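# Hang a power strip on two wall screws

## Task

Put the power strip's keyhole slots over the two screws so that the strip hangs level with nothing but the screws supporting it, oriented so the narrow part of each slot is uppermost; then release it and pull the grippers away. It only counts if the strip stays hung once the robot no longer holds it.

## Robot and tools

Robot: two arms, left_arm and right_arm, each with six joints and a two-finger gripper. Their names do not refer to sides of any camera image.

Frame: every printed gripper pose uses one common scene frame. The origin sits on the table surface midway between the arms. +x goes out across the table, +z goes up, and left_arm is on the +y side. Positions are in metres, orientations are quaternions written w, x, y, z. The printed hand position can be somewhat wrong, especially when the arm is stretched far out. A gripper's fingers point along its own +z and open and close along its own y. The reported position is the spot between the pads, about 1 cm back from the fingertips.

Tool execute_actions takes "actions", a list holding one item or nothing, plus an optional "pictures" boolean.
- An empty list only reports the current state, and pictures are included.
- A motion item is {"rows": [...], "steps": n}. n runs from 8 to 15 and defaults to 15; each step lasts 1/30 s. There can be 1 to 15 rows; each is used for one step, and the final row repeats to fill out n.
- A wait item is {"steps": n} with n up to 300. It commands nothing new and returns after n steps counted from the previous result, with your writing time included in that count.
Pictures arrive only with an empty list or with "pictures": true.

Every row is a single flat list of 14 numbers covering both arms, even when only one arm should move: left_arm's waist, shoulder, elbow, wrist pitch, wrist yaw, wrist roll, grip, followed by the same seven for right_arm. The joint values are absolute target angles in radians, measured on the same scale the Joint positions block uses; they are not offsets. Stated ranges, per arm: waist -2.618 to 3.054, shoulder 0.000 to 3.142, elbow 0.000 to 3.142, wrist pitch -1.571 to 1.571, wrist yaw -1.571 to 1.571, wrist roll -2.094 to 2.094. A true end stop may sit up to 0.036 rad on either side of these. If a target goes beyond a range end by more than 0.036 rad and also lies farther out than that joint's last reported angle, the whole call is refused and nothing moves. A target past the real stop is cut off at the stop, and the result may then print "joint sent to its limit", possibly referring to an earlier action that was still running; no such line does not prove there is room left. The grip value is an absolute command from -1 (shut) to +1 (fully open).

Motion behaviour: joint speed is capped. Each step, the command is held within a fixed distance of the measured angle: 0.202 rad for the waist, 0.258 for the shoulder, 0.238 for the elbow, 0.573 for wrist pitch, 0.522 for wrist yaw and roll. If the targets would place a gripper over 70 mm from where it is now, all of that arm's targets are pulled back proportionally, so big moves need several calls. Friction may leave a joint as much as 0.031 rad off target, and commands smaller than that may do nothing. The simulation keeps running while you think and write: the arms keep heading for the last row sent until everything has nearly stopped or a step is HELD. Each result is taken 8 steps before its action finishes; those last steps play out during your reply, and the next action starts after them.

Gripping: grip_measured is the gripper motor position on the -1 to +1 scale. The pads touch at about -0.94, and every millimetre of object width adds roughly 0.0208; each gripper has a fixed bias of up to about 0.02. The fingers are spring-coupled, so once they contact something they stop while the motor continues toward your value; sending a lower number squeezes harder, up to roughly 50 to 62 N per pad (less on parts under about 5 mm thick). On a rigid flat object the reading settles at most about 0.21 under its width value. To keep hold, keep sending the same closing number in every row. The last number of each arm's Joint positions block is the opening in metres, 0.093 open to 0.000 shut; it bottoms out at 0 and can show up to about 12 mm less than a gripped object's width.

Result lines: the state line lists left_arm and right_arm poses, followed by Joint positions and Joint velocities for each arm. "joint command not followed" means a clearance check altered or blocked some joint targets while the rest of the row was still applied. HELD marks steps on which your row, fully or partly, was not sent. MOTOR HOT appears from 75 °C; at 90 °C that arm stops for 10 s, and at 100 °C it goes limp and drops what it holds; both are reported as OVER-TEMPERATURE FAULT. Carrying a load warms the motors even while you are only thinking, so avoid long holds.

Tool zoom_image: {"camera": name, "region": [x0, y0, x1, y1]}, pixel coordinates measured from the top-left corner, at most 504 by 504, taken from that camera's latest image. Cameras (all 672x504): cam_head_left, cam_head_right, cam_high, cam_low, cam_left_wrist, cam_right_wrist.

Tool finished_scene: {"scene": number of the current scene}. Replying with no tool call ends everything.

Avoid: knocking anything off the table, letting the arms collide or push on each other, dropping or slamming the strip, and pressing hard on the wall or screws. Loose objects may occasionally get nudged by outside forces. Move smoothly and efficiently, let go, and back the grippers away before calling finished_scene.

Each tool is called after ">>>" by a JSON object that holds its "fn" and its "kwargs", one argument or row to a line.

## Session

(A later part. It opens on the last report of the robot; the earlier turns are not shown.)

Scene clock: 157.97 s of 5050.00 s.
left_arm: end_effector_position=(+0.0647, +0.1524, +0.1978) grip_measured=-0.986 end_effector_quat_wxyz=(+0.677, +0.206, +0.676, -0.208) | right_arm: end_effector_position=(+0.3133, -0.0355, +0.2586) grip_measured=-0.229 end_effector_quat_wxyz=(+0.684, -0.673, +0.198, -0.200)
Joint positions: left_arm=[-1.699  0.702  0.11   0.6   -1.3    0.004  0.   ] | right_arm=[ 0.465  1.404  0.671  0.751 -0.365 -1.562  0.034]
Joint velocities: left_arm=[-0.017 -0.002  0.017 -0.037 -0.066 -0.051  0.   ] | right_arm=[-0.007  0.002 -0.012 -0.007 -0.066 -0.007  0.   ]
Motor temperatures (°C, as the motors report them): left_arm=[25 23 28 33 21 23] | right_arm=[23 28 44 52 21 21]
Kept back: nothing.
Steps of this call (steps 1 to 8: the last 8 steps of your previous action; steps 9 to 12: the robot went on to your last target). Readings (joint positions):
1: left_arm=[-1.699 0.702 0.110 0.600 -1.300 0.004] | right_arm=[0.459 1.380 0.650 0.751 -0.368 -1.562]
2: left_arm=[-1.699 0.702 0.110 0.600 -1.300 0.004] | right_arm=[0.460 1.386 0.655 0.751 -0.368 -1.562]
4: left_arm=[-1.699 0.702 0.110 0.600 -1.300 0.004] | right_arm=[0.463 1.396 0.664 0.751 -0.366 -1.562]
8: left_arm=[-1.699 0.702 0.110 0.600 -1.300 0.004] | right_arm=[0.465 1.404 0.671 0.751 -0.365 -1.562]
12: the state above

>>> {"fn": "execute_actions", "kwargs": {
  "actions": [
    {"rows": [[-1.71,0.720,0.090,0.615,-1.310,0,-1,0.468,1.398,0.705,0.930,-0.362,-1.5635,-0.45],[-1.71,0.720,0.090,0.615,-1.310,0,-1,0.466,1.408,0.684,0.943,-0.365,-1.5635,-0.45],[-1.71,0.720,0.090,0.615,-1.310,0,-1,0.466,1.402,0.6815,0.955,-0.365,-1.5635,-0.45],[-1.71,0.720,0.090,0.615,-1.310,0,-1,0.466,1.404,0.679,0.962,-0.365,-1.5635,-0.45],[-1.71,0.720,0.090,0.615,-1.310,0,-1,0.466,1.406,0.6765,0.969,-0.365,-1.5635,-0.45],[-1.71,0.720,0.090,0.615,-1.310,0,-1,0.466,1.4085,0.6735,0.974,-0.365,-1.5635,-0.45],[-1.71,0.720,0.090,0.615,-1.310,0,-1,0.466,1.411,0.6705,0.978,-0.365,-1.5635,-0.45],[-1.71,0.720,0.090,0.615,-1.310,0,-1,0.466,1.414,0.667,0.982,-0.365,-1.5635,-0.45],[-1.71,0.720,0.090,0.615,-1.310,0,-1,0.466,1.4165,0.664,0.984,-0.365,-1.5635,-0.45],[-1.71,0.720,0.090,0.615,-1.310,0,-1,0.466,1.419,0.661,0.986,-0.365,-1.5635,-0.45],[-1.71,0.720,0.090,0.615,-1.310,0,-1,0.466,1.4215,0.6585,0.986,-0.365,-1.5635,-0.45],[-1.71,0.720,0.090,0.615,-1.310,0,-1,0.466,1.4235,0.656,0.986,-0.365,-1.5635,-0.45]], "steps": 15}
  ]
}}

>>> {"fn": "execute_actions", "kwargs": {
  "actions": [
    {"steps": 16}
  ],
  "pictures": true
}}

>>> {"fn": "zoom_image", "kwargs": {
  "camera": "cam_left_wrist",
  "region": [295, 55, 405, 165]
}}

Scene clock: 159.70 s of 5050.00 s.
left_arm: end_effector_position=(+0.0647, +0.1524, +0.1978) grip_measured=-0.986 end_effector_quat_wxyz=(+0.677, +0.206, +0.676, -0.208) | right_arm: end_effector_position=(+0.3133, -0.0355, +0.2576) grip_measured=-0.229 end_effector_quat_wxyz=(+0.690, -0.667, +0.195, -0.203)
Joint positions: left_arm=[-1.699  0.702  0.11   0.6   -1.3    0.004  0.   ] | right_arm=[ 0.465  1.416  0.657  0.795 -0.365 -1.56   0.034]
Joint velocities: left_arm=[-0.007 -0.012  0.007 -0.022 -0.022 -0.037  0.   ] | right_arm=[-0.007  0.042 -0.09   0.198 -0.022 -0.007 -0.001]
Motor temperatures (°C, as the motors report them): left_arm=[25 23 28 33 21 23] | right_arm=[23 28 44 52 21 21]
Steps of this call (steps 1 to 30: the robot went on to your last target; steps 31 to 45: nothing new was sent; steps 46 to 52: the first 7 steps of this action). Readings (joint positions):
46: left_arm=[-1.699 0.702 0.110 0.600 -1.300 0.004] | right_arm=[0.465 1.404 0.671 0.751 -0.365 -1.562]
47: left_arm=[-1.699 0.702 0.110 0.600 -1.300 0.004] | right_arm=[0.465 1.406 0.670 0.756 -0.365 -1.562]
49: left_arm=[-1.699 0.702 0.110 0.600 -1.300 0.004] | right_arm=[0.465 1.411 0.665 0.773 -0.365 -1.562]
52: the state above

Scene clock: 160.23 s of 5050.00 s.
left_arm: end_effector_position=(+0.0647, +0.1524, +0.1978) grip_measured=-0.986 end_effector_quat_wxyz=(+0.677, +0.206, +0.676, -0.208) | right_arm: end_effector_position=(+0.3130, -0.0357, +0.2570) grip_measured=-0.229 end_effector_quat_wxyz=(+0.696, -0.660, +0.192, -0.205)
Joint positions: left_arm=[-1.699  0.702  0.11   0.6   -1.3    0.004  0.   ] | right_arm=[ 0.465  1.43   0.643  0.845 -0.365 -1.553  0.034]
Joint velocities: left_arm=[ 0.007 -0.007 -0.017 -0.051 -0.037  0.037  0.   ] | right_arm=[ 0.002 -0.032  0.012  0.007  0.051 -0.037 -0.001]
Motor temperatures (°C, as the motors report them): left_arm=[25 23 28 33 21 23] | right_arm=[23 28 44 52 21 21]
Kept back: nothing.
Steps of this call (steps 1 to 8: the last 8 steps of your previous action; steps 9 to 16: the robot went on to your last target). Readings (joint positions):
1: left_arm=[-1.699 0.702 0.110 0.600 -1.300 0.004] | right_arm=[0.465 1.418 0.655 0.803 -0.365 -1.559]
2: left_arm=[-1.699 0.702 0.110 0.600 -1.300 0.004] | right_arm=[0.465 1.420 0.653 0.810 -0.365 -1.558]
4: left_arm=[-1.699 0.702 0.110 0.600 -1.300 0.004] | right_arm=[0.465 1.424 0.649 0.823 -0.365 -1.556]
8: left_arm=[-1.699 0.702 0.110 0.600 -1.300 0.004] | right_arm=[0.465 1.429 0.644 0.840 -0.365 -1.554]
16: the state above

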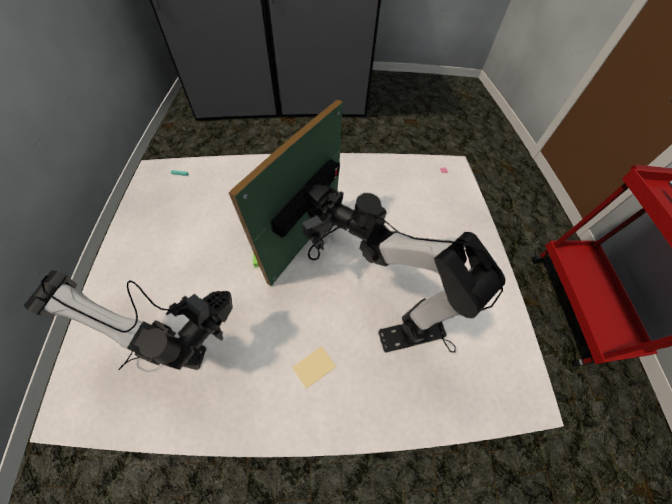

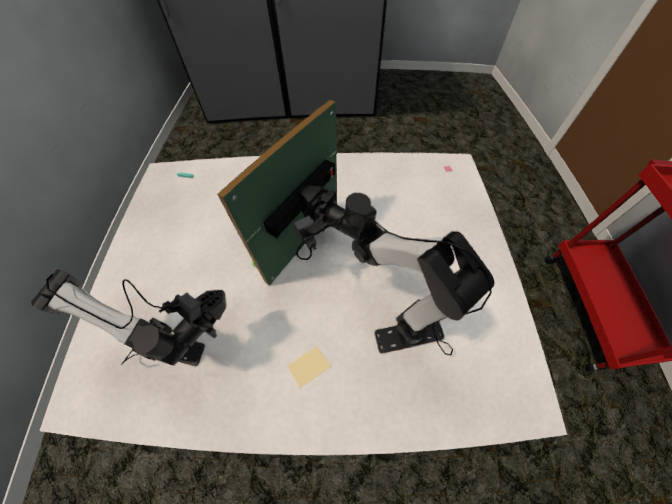

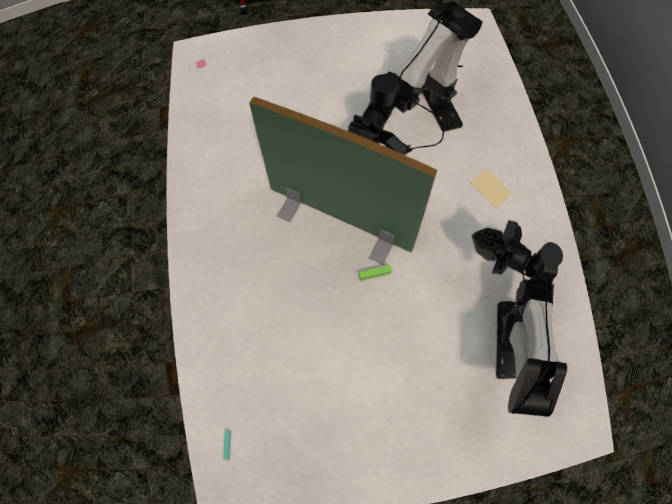

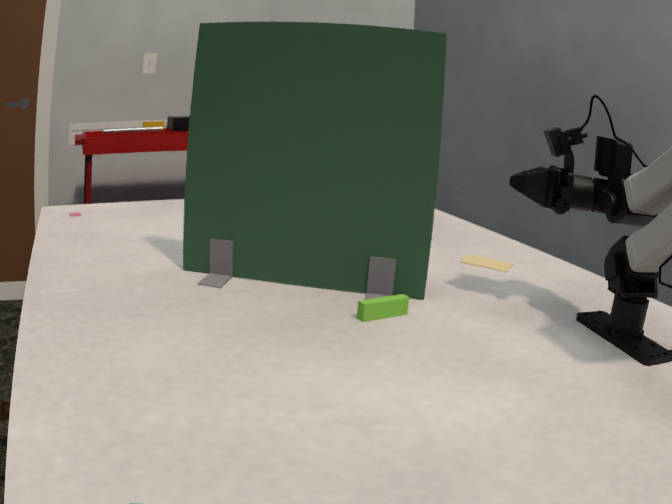

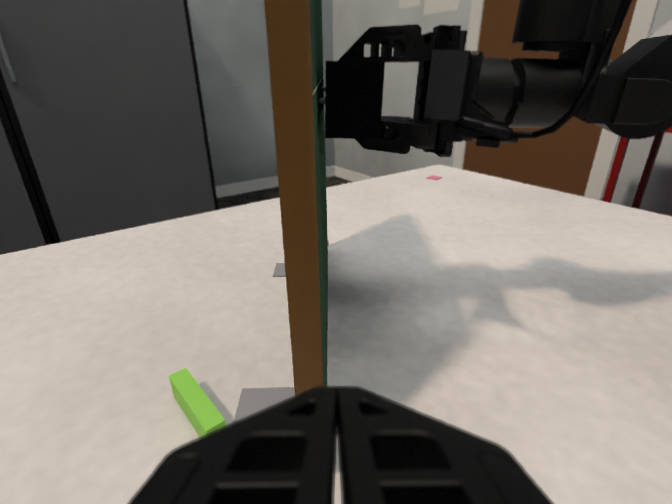

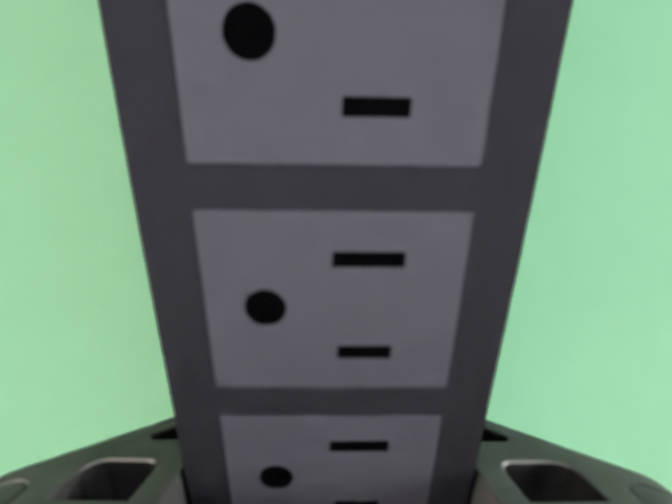

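Region (295, 55, 405, 165) of cam_left_wrist's 672x504 image, scaled by 4.582, with more detail than that image has.

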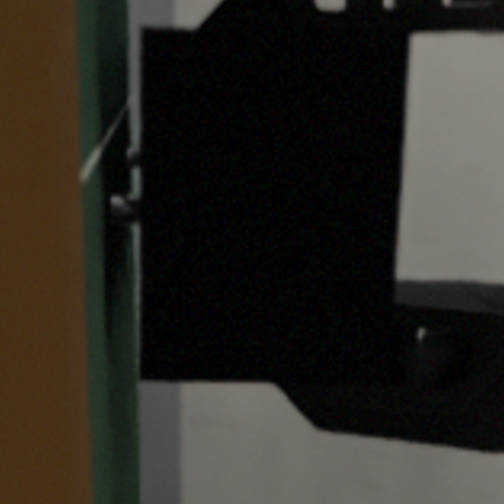

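>>> {"fn": "execute_actions", "kwargs": {
  "actions": [
    {"rows": [[-1.71,0.720,0.090,0.615,-1.310,0,-1,0.472,1.4235,0.675,0.988,-0.360,-1.5635,-0.45],[-1.71,0.720,0.090,0.615,-1.310,0,-1,0.475,1.4235,0.692,0.990,-0.356,-1.5635,-0.45],[-1.71,0.720,0.090,0.615,-1.310,0,-1,0.479,1.440,0.710,0.990,-0.352,-1.5635,-0.45],[-1.71,0.720,0.090,0.615,-1.310,0,-1,0.479,1.440,0.712,0.990,-0.349,-1.5635,-0.45],[-1.71,0.720,0.090,0.615,-1.310,0,-1,0.480,1.443,0.715,0.990,-0.347,-1.5635,-0.45],[-1.71,0.720,0.090,0.615,-1.310,0,-1,0.480,1.446,0.718,0.990,-0.346,-1.5635,-0.45],[-1.71,0.720,0.090,0.615,-1.310,0,-1,0.480,1.448,0.720,0.990,-0.346,-1.5635,-0.45]], "steps": 14}
  ]
}}

>>> {"fn": "execute_actions", "kwargs": {
  "actions": [
    {"steps": 16}
  ]
}}

Scene clock: 164.60 s of 5050.00 s.
left_arm: end_effector_position=(+0.0647, +0.1524, +0.1978) grip_measured=-0.986 end_effector_quat_wxyz=(+0.677, +0.206, +0.676, -0.208) | right_arm: end_effector_position=(+0.3155, -0.0326, +0.2574) grip_measured=-0.229 end_effector_quat_wxyz=(+0.696, -0.660, +0.192, -0.205)
Joint positions: left_arm=[-1.699  0.702  0.11   0.6   -1.3    0.004  0.   ] | right_arm=[ 0.469  1.445  0.657  0.846 -0.361 -1.553  0.034]
Joint velocities: left_arm=[-0.007  0.002 -0.002 -0.022  0.007  0.022  0.   ] | right_arm=[-0.002  0.007  0.002 -0.022  0.095 -0.037 -0.   ]
Motor temperatures (°C, as the motors report them): left_arm=[25 23 28 33 21 23] | right_arm=[23 28 43 52 21 21]
Steps of this call (steps 1 to 15: the robot went on to your last target; steps 16 to 90: nothing new was sent; then 1.17 s passed at rest; steps 91 to 96: the first 6 steps of this action). Readings (joint positions):
91: left_arm=[-1.699 0.702 0.110 0.600 -1.300 0.004] | right_arm=[0.465 1.430 0.643 0.846 -0.365 -1.553]
92: left_arm=[-1.699 0.702 0.110 0.600 -1.300 0.004] | right_arm=[0.465 1.430 0.643 0.846 -0.364 -1.553]
94: left_arm=[-1.699 0.702 0.110 0.600 -1.300 0.004] | right_arm=[0.466 1.437 0.650 0.846 -0.364 -1.553]
96: the state above

Scene clock: 165.13 s of 5050.00 s.
left_arm: end_effector_position=(+0.0647, +0.1524, +0.1978) grip_measured=-0.986 end_effector_quat_wxyz=(+0.677, +0.206, +0.676, -0.208) | right_arm: end_effector_position=(+0.3155, -0.0326, +0.2574) grip_measured=-0.229 end_effector_quat_wxyz=(+0.696, -0.660, +0.192, -0.205)
Joint positions: left_arm=[-1.699  0.702  0.11   0.6   -1.3    0.004  0.   ] | right_arm=[ 0.469  1.445  0.657  0.846 -0.361 -1.553  0.034]
Joint velocities: left_arm=[-0.017  0.002 -0.007  0.022 -0.007  0.037  0.   ] | right_arm=[-0.017 -0.002 -0.002 -0.022 -0.051 -0.066 -0.   ]
Motor temperatures (°C, as the motors report them): left_arm=[25 23 28 33 21 23] | right_arm=[23 28 43 53 21 21]
Kept back: nothing.
Steps of this call (steps 1 to 8: the last 8 steps of your previous action; steps 9 to 15: the robot went on to your last target; step 16: nothing new was sent). Readings (joint positions):
1: left_arm=[-1.699 0.702 0.110 0.600 -1.300 0.004] | right_arm=[0.469 1.445 0.657 0.846 -0.361 -1.553]
2: left_arm=[-1.699 0.702 0.110 0.600 -1.300 0.004] | right_arm=[0.469 1.445 0.657 0.846 -0.361 -1.553]
4: left_arm=[-1.699 0.702 0.110 0.600 -1.300 0.004] | right_arm=[0.469 1.445 0.657 0.846 -0.361 -1.553]
8: left_arm=[-1.699 0.702 0.110 0.600 -1.300 0.004] | right_arm=[0.469 1.445 0.657 0.846 -0.361 -1.553]
16: the state above
All arms were judged still, so your last target was given up. Only a new action makes them travel on or press farther. Fingers that are still opening or closing keep moving.

>>> {"fn": "execute_actions", "kwargs": {
  "actions": [
    {"rows": [[-1.71,0.720,0.090,0.615,-1.310,0,-1,0.475,1.438,0.710,0.985,-0.355,-1.5635,-0.45],[-1.71,0.720,0.090,0.615,-1.310,0,-1,0.472,1.430,0.702,0.980,-0.360,-1.5635,-0.45],[-1.71,0.720,0.090,0.615,-1.310,0,-1,0.470,1.425,0.698,0.975,-0.361,-1.5635,-0.45],[-1.71,0.720,0.090,0.615,-1.310,0,-1,0.470,1.425,0.698,0.970,-0.361,-1.5635,-0.45],[-1.71,0.720,0.090,0.615,-1.310,0,-1,0.470,1.425,0.698,0.965,-0.361,-1.5635,-0.45],[-1.71,0.720,0.090,0.615,-1.310,0,-1,0.470,1.425,0.698,0.960,-0.361,-1.5635,-0.45],[-1.71,0.720,0.090,0.615,-1.310,0,-1,0.470,1.425,0.698,0.955,-0.361,-1.566,-0.45],[-1.71,0.720,0.090,0.615,-1.310,0,-1,0.470,1.425,0.698,0.950,-0.361,-1.568,-0.45],[-1.71,0.720,0.090,0.615,-1.310,0,-1,0.470,1.425,0.698,0.945,-0.361,-1.570,-0.45],[-1.71,0.720,0.090,0.615,-1.310,0,-1,0.470,1.425,0.698,0.940,-0.361,-1.572,-0.45],[-1.71,0.720,0.090,0.615,-1.310,0,-1,0.470,1.425,0.698,0.935,-0.361,-1.574,-0.45],[-1.71,0.720,0.090,0.615,-1.310,0,-1,0.470,1.425,0.698,0.930,-0.361,-1.575,-0.45]], "steps": 15}
  ]
}}

>>> {"fn": "execute_actions", "kwargs": {
  "actions": [
    {"steps": 16}
  ]
}}

Scene clock: 166.13 s of 5050.00 s.
left_arm: end_effector_position=(+0.0647, +0.1524, +0.1978) grip_measured=-0.986 end_effector_quat_wxyz=(+0.677, +0.206, +0.676, -0.208) | right_arm: end_effector_position=(+0.3155, -0.0326, +0.2570) grip_measured=-0.229 end_effector_quat_wxyz=(+0.696, -0.661, +0.193, -0.205)
Joint positions: left_arm=[-1.699  0.702  0.11   0.6   -1.3    0.004  0.   ] | right_arm=[ 0.469  1.445  0.657  0.844 -0.361 -1.554  0.034]
Joint velocities: left_arm=[ 0.017 -0.017  0.007  0.007 -0.022 -0.037  0.   ] | right_arm=[-0.012 -0.012 -0.022 -0.007 -0.022 -0.095 -0.001]
Motor temperatures (°C, as the motors report them): left_arm=[25 23 28 33 21 23] | right_arm=[23 28 43 53 21 21]
Steps of this call (steps 1 to 23: nothing new was sent; steps 24 to 30: the first 7 steps of this action). Readings (joint positions):
24: left_arm=[-1.699 0.702 0.110 0.600 -1.300 0.004] | right_arm=[0.469 1.445 0.657 0.846 -0.361 -1.553]
25: left_arm=[-1.699 0.702 0.110 0.600 -1.300 0.004] | right_arm=[0.469 1.445 0.657 0.846 -0.361 -1.553]
27: left_arm=[-1.699 0.702 0.110 0.600 -1.300 0.004] | right_arm=[0.469 1.445 0.657 0.845 -0.361 -1.553]
30: the state above

Scene clock: 166.67 s of 5050.00 s.
left_arm: end_effector_position=(+0.0647, +0.1524, +0.1978) grip_measured=-0.986 end_effector_quat_wxyz=(+0.677, +0.206, +0.676, -0.208) | right_arm: end_effector_position=(+0.3156, -0.0326, +0.2565) grip_measured=-0.229 end_effector_quat_wxyz=(+0.695, -0.661, +0.193, -0.205)
Joint positions: left_arm=[-1.699  0.702  0.11   0.6   -1.3    0.004  0.   ] | right_arm=[ 0.469  1.445  0.657  0.842 -0.361 -1.555  0.034]
Joint velocities: left_arm=[-0.007  0.007 -0.007 -0.007  0.007 -0.007  0.   ] | right_arm=[-0.002  0.002 -0.002 -0.007 -0.007 -0.007 -0.001]
Motor temperatures (°C, as the motors report them): left_arm=[25 23 28 33 21 23] | right_arm=[23 28 43 52 21 21]
Kept back: nothing.
Steps of this call (steps 1 to 8: the last 8 steps of your previous action; steps 9 to 15: the robot went on to your last target; step 16: nothing new was sent). Readings (joint positions):
1: left_arm=[-1.699 0.702 0.110 0.600 -1.300 0.004] | right_arm=[0.469 1.445 0.657 0.844 -0.361 -1.554]
2: left_arm=[-1.699 0.702 0.110 0.600 -1.300 0.004] | right_arm=[0.469 1.445 0.657 0.843 -0.361 -1.554]
4: left_arm=[-1.699 0.702 0.110 0.600 -1.300 0.004] | right_arm=[0.469 1.445 0.657 0.843 -0.361 -1.555]
8: left_arm=[-1.699 0.702 0.110 0.600 -1.300 0.004] | right_arm=[0.469 1.445 0.657 0.842 -0.361 -1.555]
16: the state above
All arms were judged still, so your last target was given up. Only a new action makes them travel on or press farther. Fingers that are still opening or closing keep moving.

>>> {"fn": "execute_actions", "kwargs": {
  "actions": [
    {"rows": [[-1.71,0.720,0.090,0.615,-1.310,0,-1,0.472,1.420,0.695,0.924,-0.366,-1.575,-0.45],[-1.71,0.720,0.090,0.615,-1.310,0,-1,0.474,1.415,0.692,0.918,-0.372,-1.575,-0.45],[-1.71,0.720,0.090,0.615,-1.310,0,-1,0.476,1.410,0.690,0.912,-0.378,-1.575,-0.45],[-1.71,0.720,0.090,0.615,-1.310,0,-1,0.478,1.410,0.690,0.906,-0.384,-1.575,-0.45],[-1.71,0.720,0.090,0.615,-1.310,0,-1,0.480,1.410,0.690,0.900,-0.390,-1.575,-0.45],[-1.71,0.720,0.090,0.615,-1.310,0,-1,0.481,1.410,0.690,0.894,-0.394,-1.575,-0.45],[-1.71,0.720,0.090,0.615,-1.310,0,-1,0.482,1.410,0.690,0.888,-0.396,-1.575,-0.45],[-1.71,0.720,0.090,0.615,-1.310,0,-1,0.482,1.410,0.690,0.882,-0.396,-1.575,-0.45]], "steps": 14}
  ]
}}

>>> {"fn": "execute_actions", "kwargs": {
  "actions": [
    {"steps": 14}
  ]
}}

Scene clock: 167.67 s of 5050.00 s.
left_arm: end_effector_position=(+0.0647, +0.1524, +0.1978) grip_measured=-0.986 end_effector_quat_wxyz=(+0.677, +0.206, +0.676, -0.208) | right_arm: end_effector_position=(+0.3154, -0.0324, +0.2522) grip_measured=-0.229 end_effector_quat_wxyz=(+0.689, -0.668, +0.194, -0.203)
Joint positions: left_arm=[-1.699  0.702  0.11   0.6   -1.3    0.004  0.   ] | right_arm=[ 0.469  1.444  0.657  0.822 -0.361 -1.563  0.034]
Joint velocities: left_arm=[ 0.012  0.002  0.002 -0.022  0.007  0.037  0.   ] | right_arm=[ 0.007 -0.017  0.002 -0.256 -0.066 -0.081  0.001]
Motor temperatures (°C, as the motors report them): left_arm=[25 23 28 33 21 23] | right_arm=[23 28 43 52 21 21]
Steps of this call (steps 1 to 24: nothing new was sent; steps 25 to 30: the first 6 steps of this action). Readings (joint positions):
25: left_arm=[-1.699 0.702 0.110 0.600 -1.300 0.004] | right_arm=[0.469 1.445 0.657 0.842 -0.361 -1.555]
26: left_arm=[-1.699 0.702 0.110 0.600 -1.300 0.004] | right_arm=[0.469 1.445 0.657 0.841 -0.361 -1.555]
28: left_arm=[-1.699 0.702 0.110 0.600 -1.300 0.004] | right_arm=[0.469 1.444 0.657 0.836 -0.361 -1.557]
30: the state above

Scene clock: 168.13 s of 5050.00 s.
left_arm: end_effector_position=(+0.0647, +0.1524, +0.1978) grip_measured=-0.986 end_effector_quat_wxyz=(+0.677, +0.206, +0.676, -0.208) | right_arm: end_effector_position=(+0.3155, -0.0323, +0.2440) grip_measured=-0.229 end_effector_quat_wxyz=(+0.679, -0.679, +0.199, -0.198)
Joint positions: left_arm=[-1.699  0.702  0.11   0.6   -1.3    0.004  0.   ] | right_arm=[ 0.469  1.444  0.657  0.786 -0.361 -1.569  0.034]
Joint velocities: left_arm=[ 0.007 -0.002 -0.017 -0.022 -0.007  0.037  0.   ] | right_arm=[-0.012  0.007  0.002 -0.007 -0.022  0.022 -0.   ]
Motor temperatures (°C, as the motors report them): left_arm=[25 23 28 33 21 23] | right_arm=[23 28 43 52 21 21]
Kept back: nothing.
Steps of this call (steps 1 to 8: the last 8 steps of your previous action; steps 9 to 14: the robot went on to your last target). Readings (joint positions):
1: left_arm=[-1.699 0.702 0.110 0.600 -1.300 0.004] | right_arm=[0.469 1.444 0.657 0.811 -0.361 -1.564]
2: left_arm=[-1.699 0.702 0.110 0.600 -1.300 0.004] | right_arm=[0.469 1.444 0.657 0.799 -0.361 -1.566]
4: left_arm=[-1.699 0.702 0.110 0.600 -1.300 0.004] | right_arm=[0.469 1.444 0.657 0.786 -0.361 -1.569]
8: left_arm=[-1.699 0.702 0.110 0.600 -1.300 0.004] | right_arm=[0.469 1.444 0.657 0.786 -0.361 -1.569]
14: the state above

>>> {"fn": "execute_actions", "kwargs": {
  "actions": [
    {"rows": [[-1.71,0.720,0.090,0.615,-1.310,0,-1,0.480,1.414,0.686,0.870,-0.391,-1.574,-0.45],[-1.71,0.720,0.090,0.615,-1.310,0,-1,0.478,1.419,0.681,0.856,-0.386,-1.573,-0.45],[-1.71,0.720,0.090,0.615,-1.310,0,-1,0.476,1.424,0.676,0.842,-0.380,-1.572,-0.45],[-1.71,0.720,0.090,0.615,-1.310,0,-1,0.474,1.429,0.671,0.828,-0.374,-1.571,-0.45],[-1.71,0.720,0.090,0.615,-1.310,0,-1,0.472,1.434,0.666,0.814,-0.368,-1.570,-0.45],[-1.71,0.720,0.090,0.615,-1.310,0,-1,0.470,1.439,0.661,0.800,-0.364,-1.569,-0.4],[-1.71,0.720,0.090,0.615,-1.310,0,-1,0.469,1.442,0.658,0.790,-0.361,-1.569,-0.3],[-1.71,0.720,0.090,0.615,-1.310,0,-1,0.469,1.443,0.657,0.786,-0.361,-1.569,-0.2],[-1.71,0.720,0.090,0.615,-1.310,0,-1,0.469,1.443,0.657,0.786,-0.361,-1.569,-0.12],[-1.71,0.720,0.090,0.615,-1.310,0,-1,0.469,1.443,0.657,0.786,-0.361,-1.569,-0.04],[-1.71,0.720,0.090,0.615,-1.310,0,-1,0.469,1.443,0.657,0.786,-0.361,-1.569,0.06],[-1.71,0.720,0.090,0.615,-1.310,0,-1,0.469,1.443,0.657,0.786,-0.361,-1.569,0.18],[-1.71,0.720,0.090,0.615,-1.310,0,-1,0.469,1.443,0.657,0.786,-0.361,-1.569,0.32],[-1.71,0.720,0.090,0.615,-1.310,0,-1,0.469,1.443,0.657,0.786,-0.361,-1.569,0.46],[-1.71,0.720,0.090,0.615,-1.310,0,-1,0.469,1.443,0.657,0.786,-0.361,-1.569,0.6]], "steps": 15}
  ]
}}

>>> {"fn": "execute_actions", "kwargs": {
  "actions": [
    {"steps": 16}
  ],
  "pictures": true
}}

Scene clock: 169.47 s of 5050.00 s.
left_arm: end_effector_position=(+0.0647, +0.1524, +0.1978) grip_measured=-0.986 end_effector_quat_wxyz=(+0.677, +0.206, +0.676, -0.208) | right_arm: end_effector_position=(+0.3157, -0.0324, +0.2427) grip_measured=-0.229 end_effector_quat_wxyz=(+0.677, -0.680, +0.201, -0.197)
Joint positions: left_arm=[-1.699  0.702  0.11   0.6   -1.3    0.004  0.   ] | right_arm=[ 0.469  1.444  0.657  0.78  -0.36  -1.57   0.034]
Joint velocities: left_arm=[ 0.012 -0.002 -0.007 -0.051  0.022  0.022  0.   ] | right_arm=[-0.012 -0.022 -0.002  0.007  0.037 -0.051 -0.   ]
Motor temperatures (°C, as the motors report them): left_arm=[25 23 28 33 21 23] | right_arm=[23 29 43 52 21 21]
Steps of this call (steps 1 to 30: the robot went on to your last target; steps 31 to 33: nothing new was sent; steps 34 to 40: the first 7 steps of this action). Readings (joint positions):
34: left_arm=[-1.699 0.702 0.110 0.600 -1.300 0.004] | right_arm=[0.469 1.444 0.657 0.786 -0.361 -1.569]
35: left_arm=[-1.699 0.702 0.110 0.600 -1.300 0.004] | right_arm=[0.469 1.444 0.657 0.785 -0.361 -1.570]
37: left_arm=[-1.699 0.702 0.110 0.600 -1.300 0.004] | right_arm=[0.469 1.444 0.657 0.783 -0.361 -1.570]
40: the state above

Scene clock: 170.00 s of 5050.00 s.
left_arm: end_effector_position=(+0.0647, +0.1524, +0.1978) grip_measured=-0.986 end_effector_quat_wxyz=(+0.677, +0.206, +0.676, -0.208) | right_arm: end_effector_position=(+0.3156, -0.0324, +0.2422) grip_measured=+0.598 end_effector_quat_wxyz=(+0.676, -0.681, +0.201, -0.197)
Joint positions: left_arm=[-1.699  0.702  0.11   0.6   -1.3    0.004  0.   ] | right_arm=[ 0.469  1.444  0.657  0.778 -0.36  -1.57   0.074]
Joint velocities: left_arm=[ 0.017 -0.007 -0.002  0.022 -0.066 -0.066  0.   ] | right_arm=[ 0.012 -0.012 -0.002 -0.081  0.051 -0.022 -0.   ]
Motor temperatures (°C, as the motors report them): left_arm=[25 23 28 33 21 23] | right_arm=[23 29 43 52 21 21]
Kept back: nothing.
Steps of this call (steps 1 to 8: the last 8 steps of your previous action; steps 9 to 15: the robot went on to your last target; step 16: nothing new was sent). Readings (joint positions):
1: left_arm=[-1.699 0.702 0.110 0.600 -1.300 0.004] | right_arm=[0.469 1.444 0.657 0.780 -0.360 -1.570]
2: left_arm=[-1.699 0.702 0.110 0.600 -1.300 0.004] | right_arm=[0.469 1.444 0.657 0.780 -0.360 -1.570]
4: left_arm=[-1.699 0.702 0.110 0.600 -1.300 0.004] | right_arm=[0.469 1.444 0.657 0.778 -0.360 -1.570]
8: left_arm=[-1.699 0.702 0.110 0.600 -1.300 0.004] | right_arm=[0.469 1.444 0.657 0.778 -0.360 -1.570]
16: the state above
All arms were judged still, so your last target was given up. Only a new action makes them travel on or press farther. Fingers that are still opening or closing keep moving.

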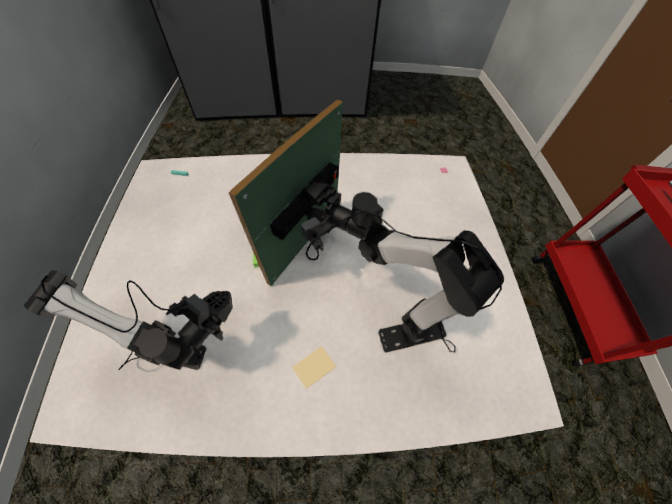

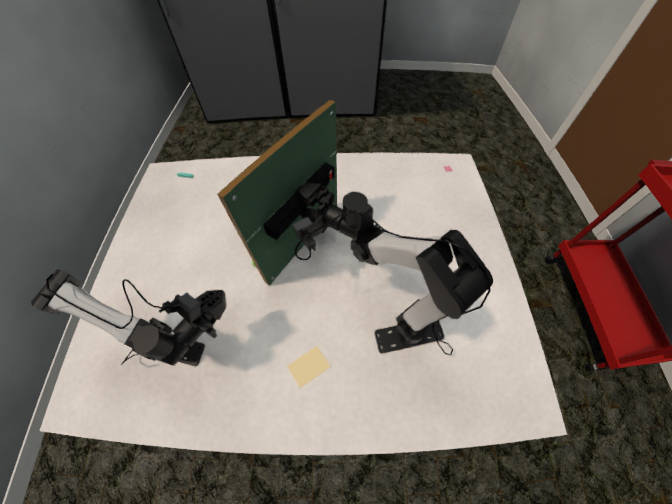

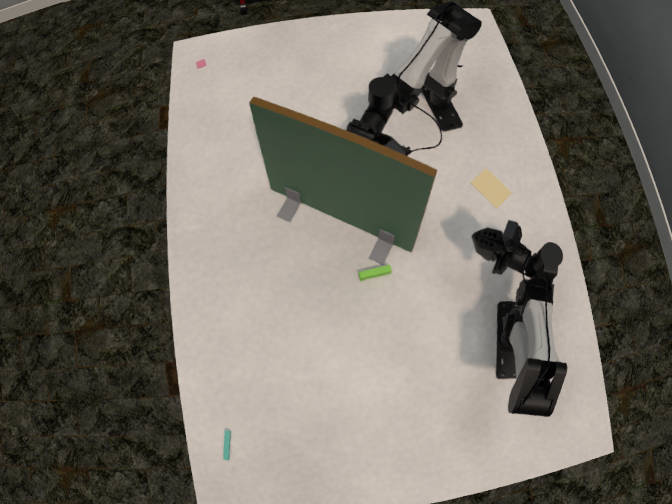

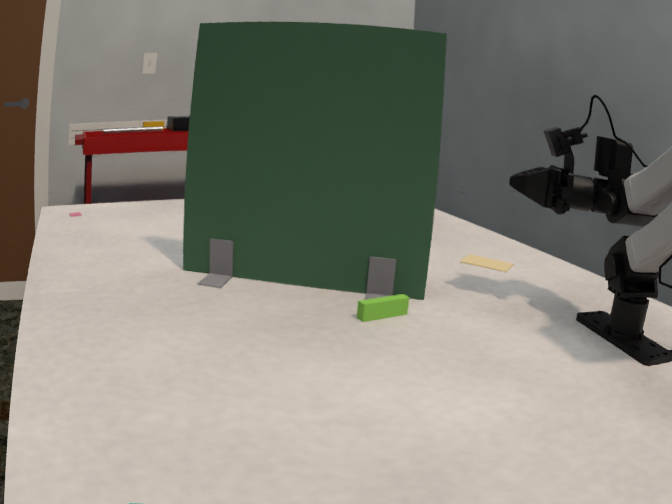

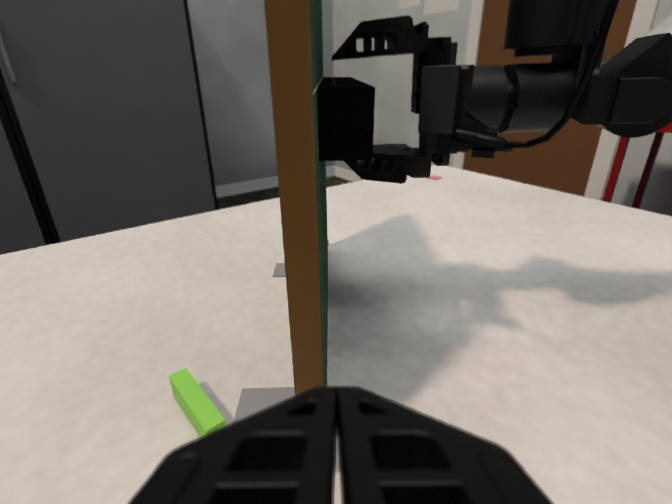

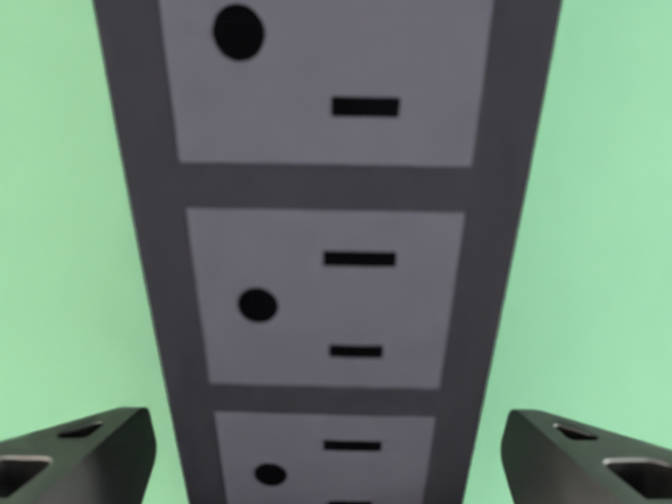

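>>> {"fn": "execute_actions", "kwargs": {
  "actions": []
}}

Scene clock: 171.67 s of 5050.00 s.
left_arm: end_effector_position=(+0.0647, +0.1524, +0.1978) grip_measured=-0.986 end_effector_quat_wxyz=(+0.677, +0.206, +0.676, -0.208) | right_arm: end_effector_position=(+0.3156, -0.0324, +0.2422) grip_measured=+0.598 end_effector_quat_wxyz=(+0.676, -0.681, +0.201, -0.197)
Joint positions: left_arm=[-1.699  0.702  0.11   0.6   -1.3    0.004  0.   ] | right_arm=[ 0.469  1.444  0.657  0.778 -0.36  -1.57   0.074]
Joint velocities: left_arm=[-0.007  0.002 -0.027  0.007 -0.037 -0.022  0.   ] | right_arm=[-0.007  0.002  0.012  0.051  0.007 -0.066  0.   ]
Motor temperatures (°C, as the motors report them): left_arm=[25 23 28 33 21 23] | right_arm=[23 29 43 51 21 21]
Kept back: nothing.
Steps of this call (steps 1 to 50: nothing new was sent). Readings (joint positions):
1: left_arm=[-1.699 0.702 0.110 0.600 -1.300 0.004] | right_arm=[0.469 1.444 0.657 0.778 -0.360 -1.570]
2: left_arm=[-1.699 0.702 0.110 0.600 -1.300 0.004] | right_arm=[0.469 1.444 0.657 0.778 -0.360 -1.570]
4: left_arm=[-1.699 0.702 0.110 0.600 -1.300 0.004] | right_arm=[0.469 1.444 0.657 0.778 -0.360 -1.570]
8: left_arm=[-1.699 0.702 0.110 0.600 -1.300 0.004] | right_arm=[0.469 1.444 0.657 0.778 -0.360 -1.570]
50: the state above

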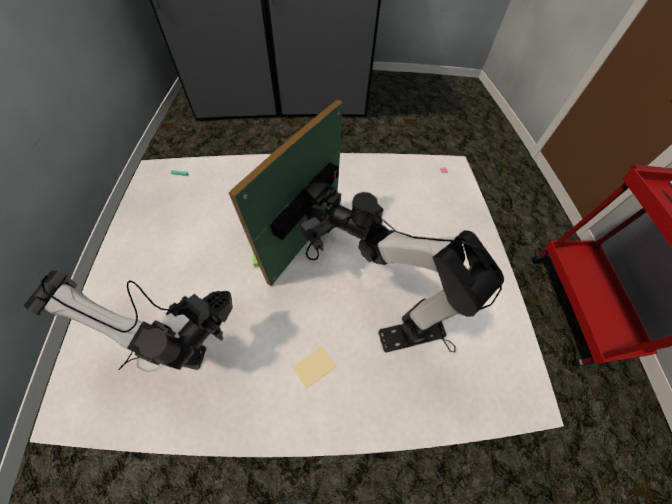

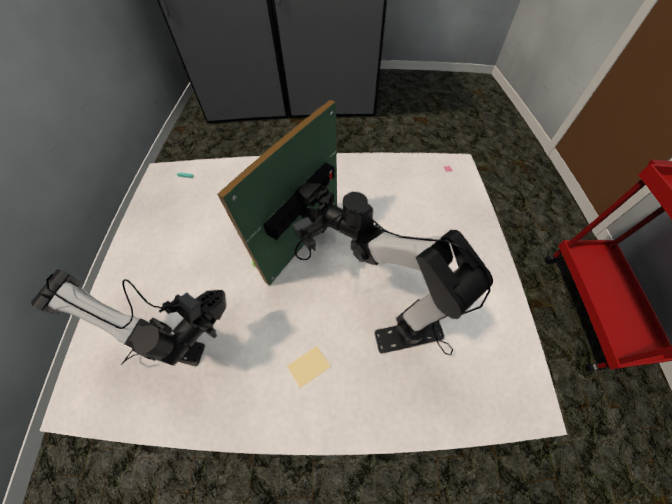

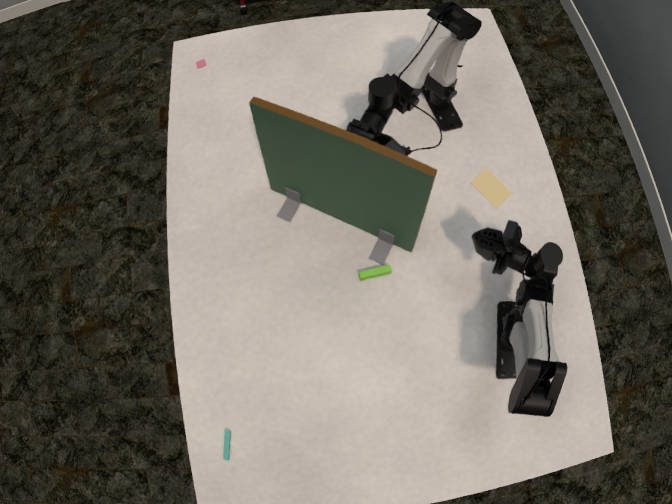

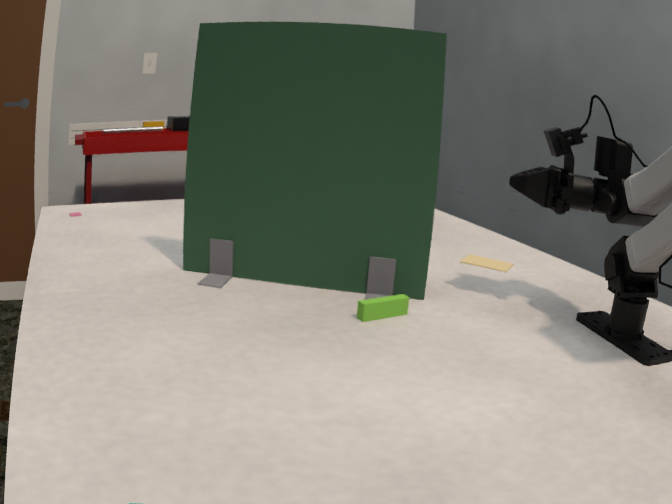

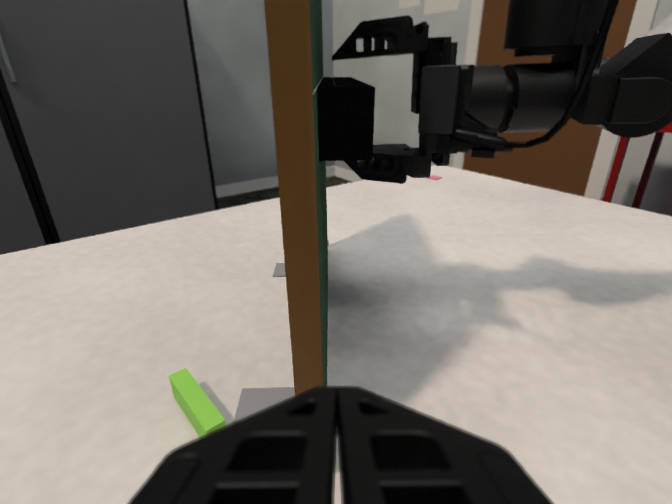

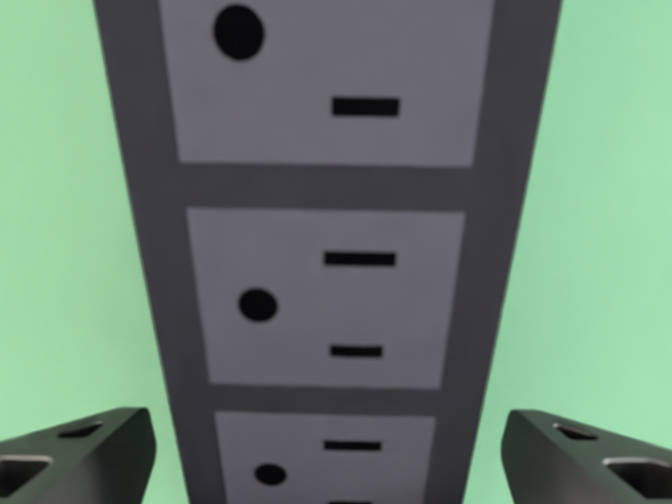

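>>> {"fn": "execute_actions", "kwargs": {
  "actions": [
    {"rows": [[-1.71,0.720,0.090,0.615,-1.310,0,-1, 0.469,1.4375,0.6508,0.782,-0.361,-1.569,0.6],[-1.71,0.720,0.090,0.615,-1.310,0,-1, 0.469,1.4281,0.6422,0.778,-0.361,-1.569,0.6],[-1.71,0.720,0.090,0.615,-1.310,0,-1, 0.469,1.4160,0.6315,0.775,-0.361,-1.569,0.6],[-1.71,0.720,0.090,0.615,-1.310,0,-1, 0.469,1.4062,0.6239,0.772,-0.361,-1.569,0.6],[-1.71,0.720,0.090,0.615,-1.310,0,-1, 0.469,1.3941,0.6145,0.769,-0.361,-1.569,0.6],[-1.71,0.720,0.090,0.615,-1.310,0,-1, 0.469,1.3796,0.6036,0.765,-0.361,-1.569,0.6],[-1.71,0.720,0.090,0.615,-1.310,0,-1, 0.469,1.3630,0.5914,0.761,-0.361,-1.569,0.6],[-1.71,0.720,0.090,0.615,-1.310,0,-1, 0.469,1.3442,0.5781,0.755,-0.361,-1.569,0.6],[-1.71,0.720,0.090,0.615,-1.310,0,-1, 0.469,1.3235,0.5639,0.749,-0.361,-1.569,0.6],[-1.71,0.720,0.090,0.615,-1.310,0,-1, 0.469,1.3011,0.5489,0.741,-0.361,-1.569,0.6],[-1.71,0.720,0.090,0.615,-1.310,0,-1, 0.469,1.2770,0.5336,0.732,-0.361,-1.569,0.6],[-1.71,0.720,0.090,0.615,-1.310,0,-1, 0.469,1.2514,0.5178,0.723,-0.361,-1.569,0.6],[-1.71,0.720,0.090,0.615,-1.310,0,-1, 0.469,1.2246,0.5020,0.712,-0.361,-1.569,0.6],[-1.71,0.720,0.090,0.615,-1.310,0,-1, 0.469,1.1966,0.4861,0.700,-0.361,-1.569,0.6],[-1.71,0.720,0.090,0.615,-1.310,0,-1, 0.469,1.1679,0.4705,0.686,-0.361,-1.569,0.6]], "steps": 15}
  ]
}}

>>> {"fn": "execute_actions", "kwargs": {
  "actions": [
    {"rows": [[-1.71,0.720,0.090,0.615,-1.310,0,-1, 0.469,1.1386,0.4552,0.672,-0.361,-1.569,0.6],[-1.71,0.720,0.090,0.615,-1.310,0,-1, 0.469,1.1089,0.4403,0.658,-0.361,-1.569,0.6],[-1.71,0.720,0.090,0.615,-1.310,0,-1, 0.469,1.0791,0.4261,0.642,-0.361,-1.569,0.6],[-1.71,0.720,0.090,0.615,-1.310,0,-1, 0.469,1.0497,0.4125,0.626,-0.361,-1.569,0.6],[-1.71,0.720,0.090,0.615,-1.310,0,-1, 0.469,1.0209,0.3997,0.610,-0.361,-1.569,0.6],[-1.71,0.720,0.090,0.615,-1.310,0,-1, 0.469,0.9930,0.3878,0.594,-0.361,-1.569,0.6],[-1.71,0.720,0.090,0.615,-1.310,0,-1, 0.469,0.9664,0.3768,0.579,-0.361,-1.569,0.6],[-1.71,0.720,0.090,0.615,-1.310,0,-1, 0.469,0.9415,0.3669,0.564,-0.361,-1.569,0.6],[-1.71,0.720,0.090,0.615,-1.310,0,-1, 0.469,0.9187,0.3581,0.550,-0.361,-1.569,0.6],[-1.71,0.720,0.090,0.615,-1.310,0,-1, 0.469,0.8983,0.3504,0.537,-0.361,-1.569,0.6],[-1.71,0.720,0.090,0.615,-1.310,0,-1, 0.469,0.8808,0.3440,0.526,-0.361,-1.569,0.6],[-1.71,0.720,0.090,0.615,-1.310,0,-1, 0.469,0.8665,0.3389,0.517,-0.361,-1.569,0.6],[-1.71,0.720,0.090,0.615,-1.310,0,-1, 0.469,0.8559,0.3351,0.510,-0.361,-1.569,0.6],[-1.71,0.720,0.090,0.615,-1.310,0,-1, 0.469,0.8493,0.3328,0.506,-0.361,-1.569,0.6],[-1.71,0.720,0.090,0.615,-1.310,0,-1, 0.469,0.847,0.332,0.504,-0.361,-1.569,0.6]], "steps": 15}
  ]
}}

>>> {"fn": "execute_actions", "kwargs": {
  "actions": [
    {"steps": 14}
  ],
  "pictures": true
}}

Scene clock: 174.73 s of 5050.00 s.
left_arm: end_effector_position=(+0.0647, +0.1524, +0.1978) grip_measured=-0.986 end_effector_quat_wxyz=(+0.677, +0.206, +0.676, -0.208) | right_arm: end_effector_position=(+0.3092, -0.0372, +0.2369) grip_measured=+0.598 end_effector_quat_wxyz=(+0.672, -0.685, +0.204, -0.194)
Joint positions: left_arm=[-1.699  0.702  0.11   0.6   -1.3    0.004  0.   ] | right_arm=[ 0.469  1.416  0.623  0.771 -0.36  -1.57   0.074]
Joint velocities: left_arm=[ 0.002 -0.007  0.012 -0.022  0.022  0.007  0.   ] | right_arm=[-0.012 -0.374 -0.349 -0.125  0.022  0.022  0.   ]
Motor temperatures (°C, as the motors report them): left_arm=[25 23 28 34 21 23] | right_arm=[23 29 42 49 21 21]
Steps of this call (steps 1 to 85: nothing new was sent; steps 86 to 92: the first 7 steps of this action). Readings (joint positions):
86: left_arm=[-1.699 0.702 0.110 0.600 -1.300 0.004] | right_arm=[0.469 1.444 0.657 0.778 -0.360 -1.570]
87: left_arm=[-1.699 0.702 0.110 0.600 -1.300 0.004] | right_arm=[0.469 1.444 0.657 0.778 -0.360 -1.570]
89: left_arm=[-1.699 0.702 0.110 0.600 -1.300 0.004] | right_arm=[0.469 1.442 0.652 0.778 -0.360 -1.570]
92: the state above

Scene clock: 175.23 s of 5050.00 s.
left_arm: end_effector_position=(+0.0647, +0.1524, +0.1978) grip_measured=-0.986 end_effector_quat_wxyz=(+0.677, +0.206, +0.676, -0.208) | right_arm: end_effector_position=(+0.2489, -0.0821, +0.2508) grip_measured=+0.598 end_effector_quat_wxyz=(+0.684, -0.673, +0.195, -0.203)
Joint positions: left_arm=[-1.699  0.702  0.11   0.6   -1.3    0.004  0.   ] | right_arm=[ 0.469  1.033  0.41   0.643 -0.36  -1.57   0.074]
Joint velocities: left_arm=[0.012 0.002 0.007 0.007 0.022 0.007 0.   ] | right_arm=[-0.002 -0.818 -0.369 -0.344  0.007 -0.051  0.   ]
Motor temperatures (°C, as the motors report them): left_arm=[25 23 28 34 21 23] | right_arm=[23 29 42 49 21 21]
Steps of this call (steps 1 to 8: the last 8 steps of your previous action; steps 9 to 15: the first 7 steps of this action). Readings (joint positions):
9: left_arm=[-1.699 0.702 0.110 0.600 -1.300 0.004] | right_arm=[0.469 1.210 0.495 0.717 -0.360 -1.570]
10: left_arm=[-1.699 0.702 0.110 0.600 -1.300 0.004] | right_arm=[0.469 1.180 0.479 0.707 -0.360 -1.570]
12: left_arm=[-1.699 0.702 0.110 0.600 -1.300 0.004] | right_arm=[0.469 1.121 0.450 0.684 -0.360 -1.570]
15: the state above

Scene clock: 175.70 s of 5050.00 s.
left_arm: end_effector_position=(+0.0647, +0.1524, +0.1978) grip_measured=-0.986 end_effector_quat_wxyz=(+0.677, +0.206, +0.676, -0.208) | right_arm: end_effector_position=(+0.2271, -0.0983, +0.2430) grip_measured=+0.598 end_effector_quat_wxyz=(+0.677, -0.680, +0.201, -0.197)
Joint positions: left_arm=[-1.699  0.702  0.11   0.6   -1.3    0.004  0.   ] | right_arm=[ 0.469  0.868  0.345  0.517 -0.36  -1.57   0.074]
Joint velocities: left_arm=[-0.012  0.002 -0.002  0.022 -0.037 -0.037  0.   ] | right_arm=[-0.007 -0.002 -0.002 -0.081 -0.007 -0.066 -0.001]
Motor temperatures (°C, as the motors report them): left_arm=[25 23 28 34 21 23] | right_arm=[23 29 42 49 21 21]
Kept back: nothing.
Steps of this call (steps 1 to 8: the last 8 steps of your previous action; steps 9 to 14: the robot went on to your last target). Readings (joint positions):
1: left_arm=[-1.699 0.702 0.110 0.600 -1.300 0.004] | right_arm=[0.469 1.006 0.399 0.630 -0.360 -1.570]
2: left_arm=[-1.699 0.702 0.110 0.600 -1.300 0.004] | right_arm=[0.469 0.980 0.388 0.616 -0.360 -1.570]
4: left_arm=[-1.699 0.702 0.110 0.600 -1.300 0.004] | right_arm=[0.469 0.934 0.370 0.588 -0.360 -1.570]
8: left_arm=[-1.699 0.702 0.110 0.600 -1.300 0.004] | right_arm=[0.469 0.876 0.349 0.545 -0.360 -1.570]
14: the state above

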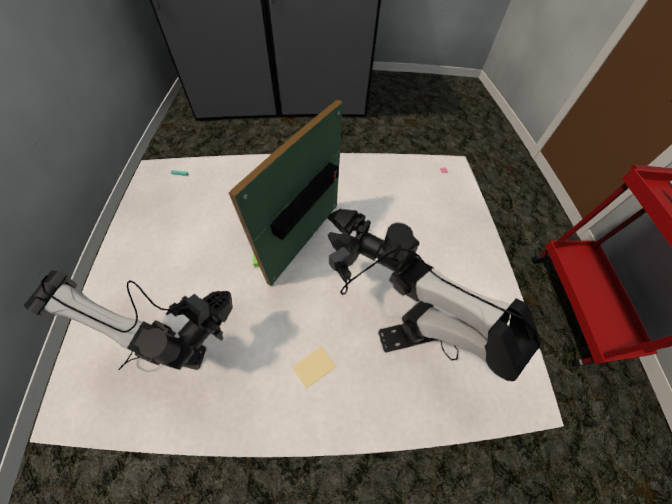

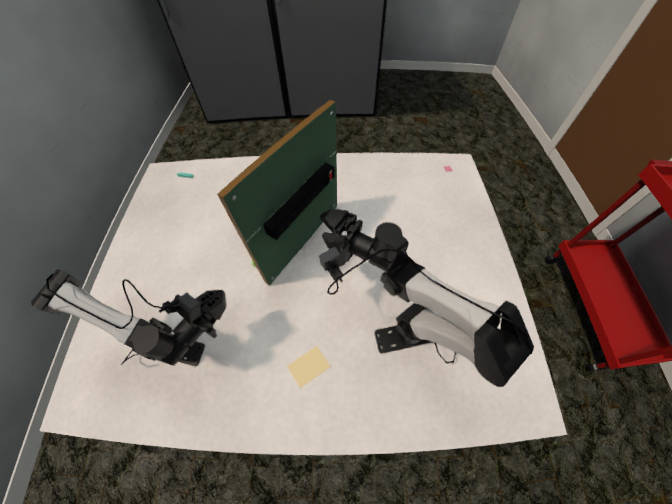

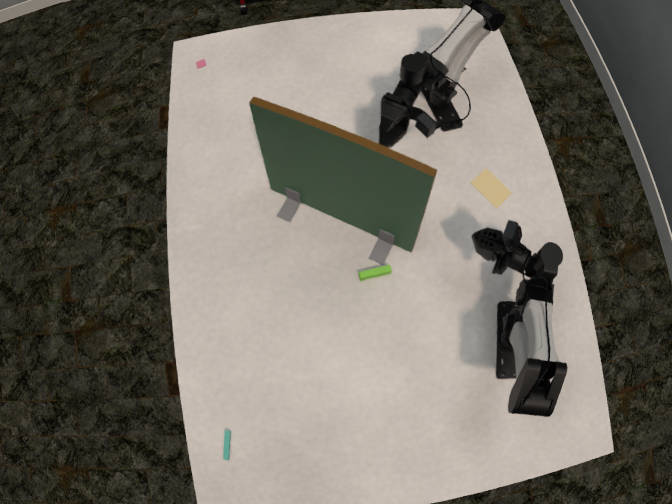

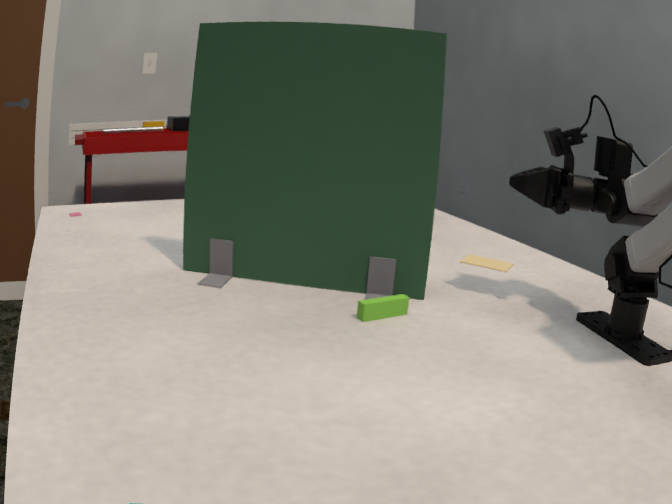

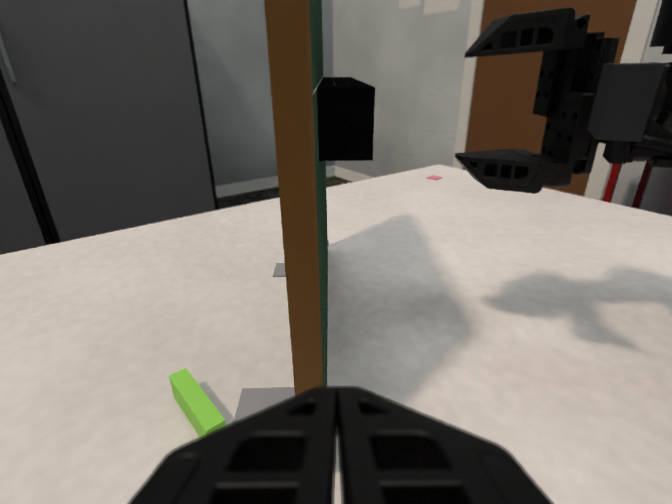

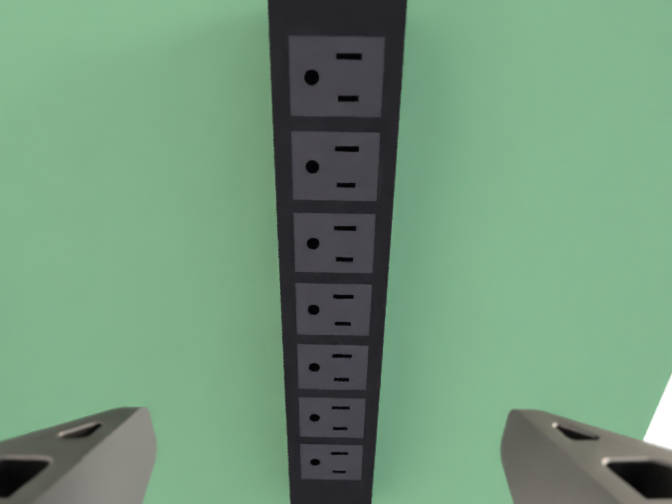

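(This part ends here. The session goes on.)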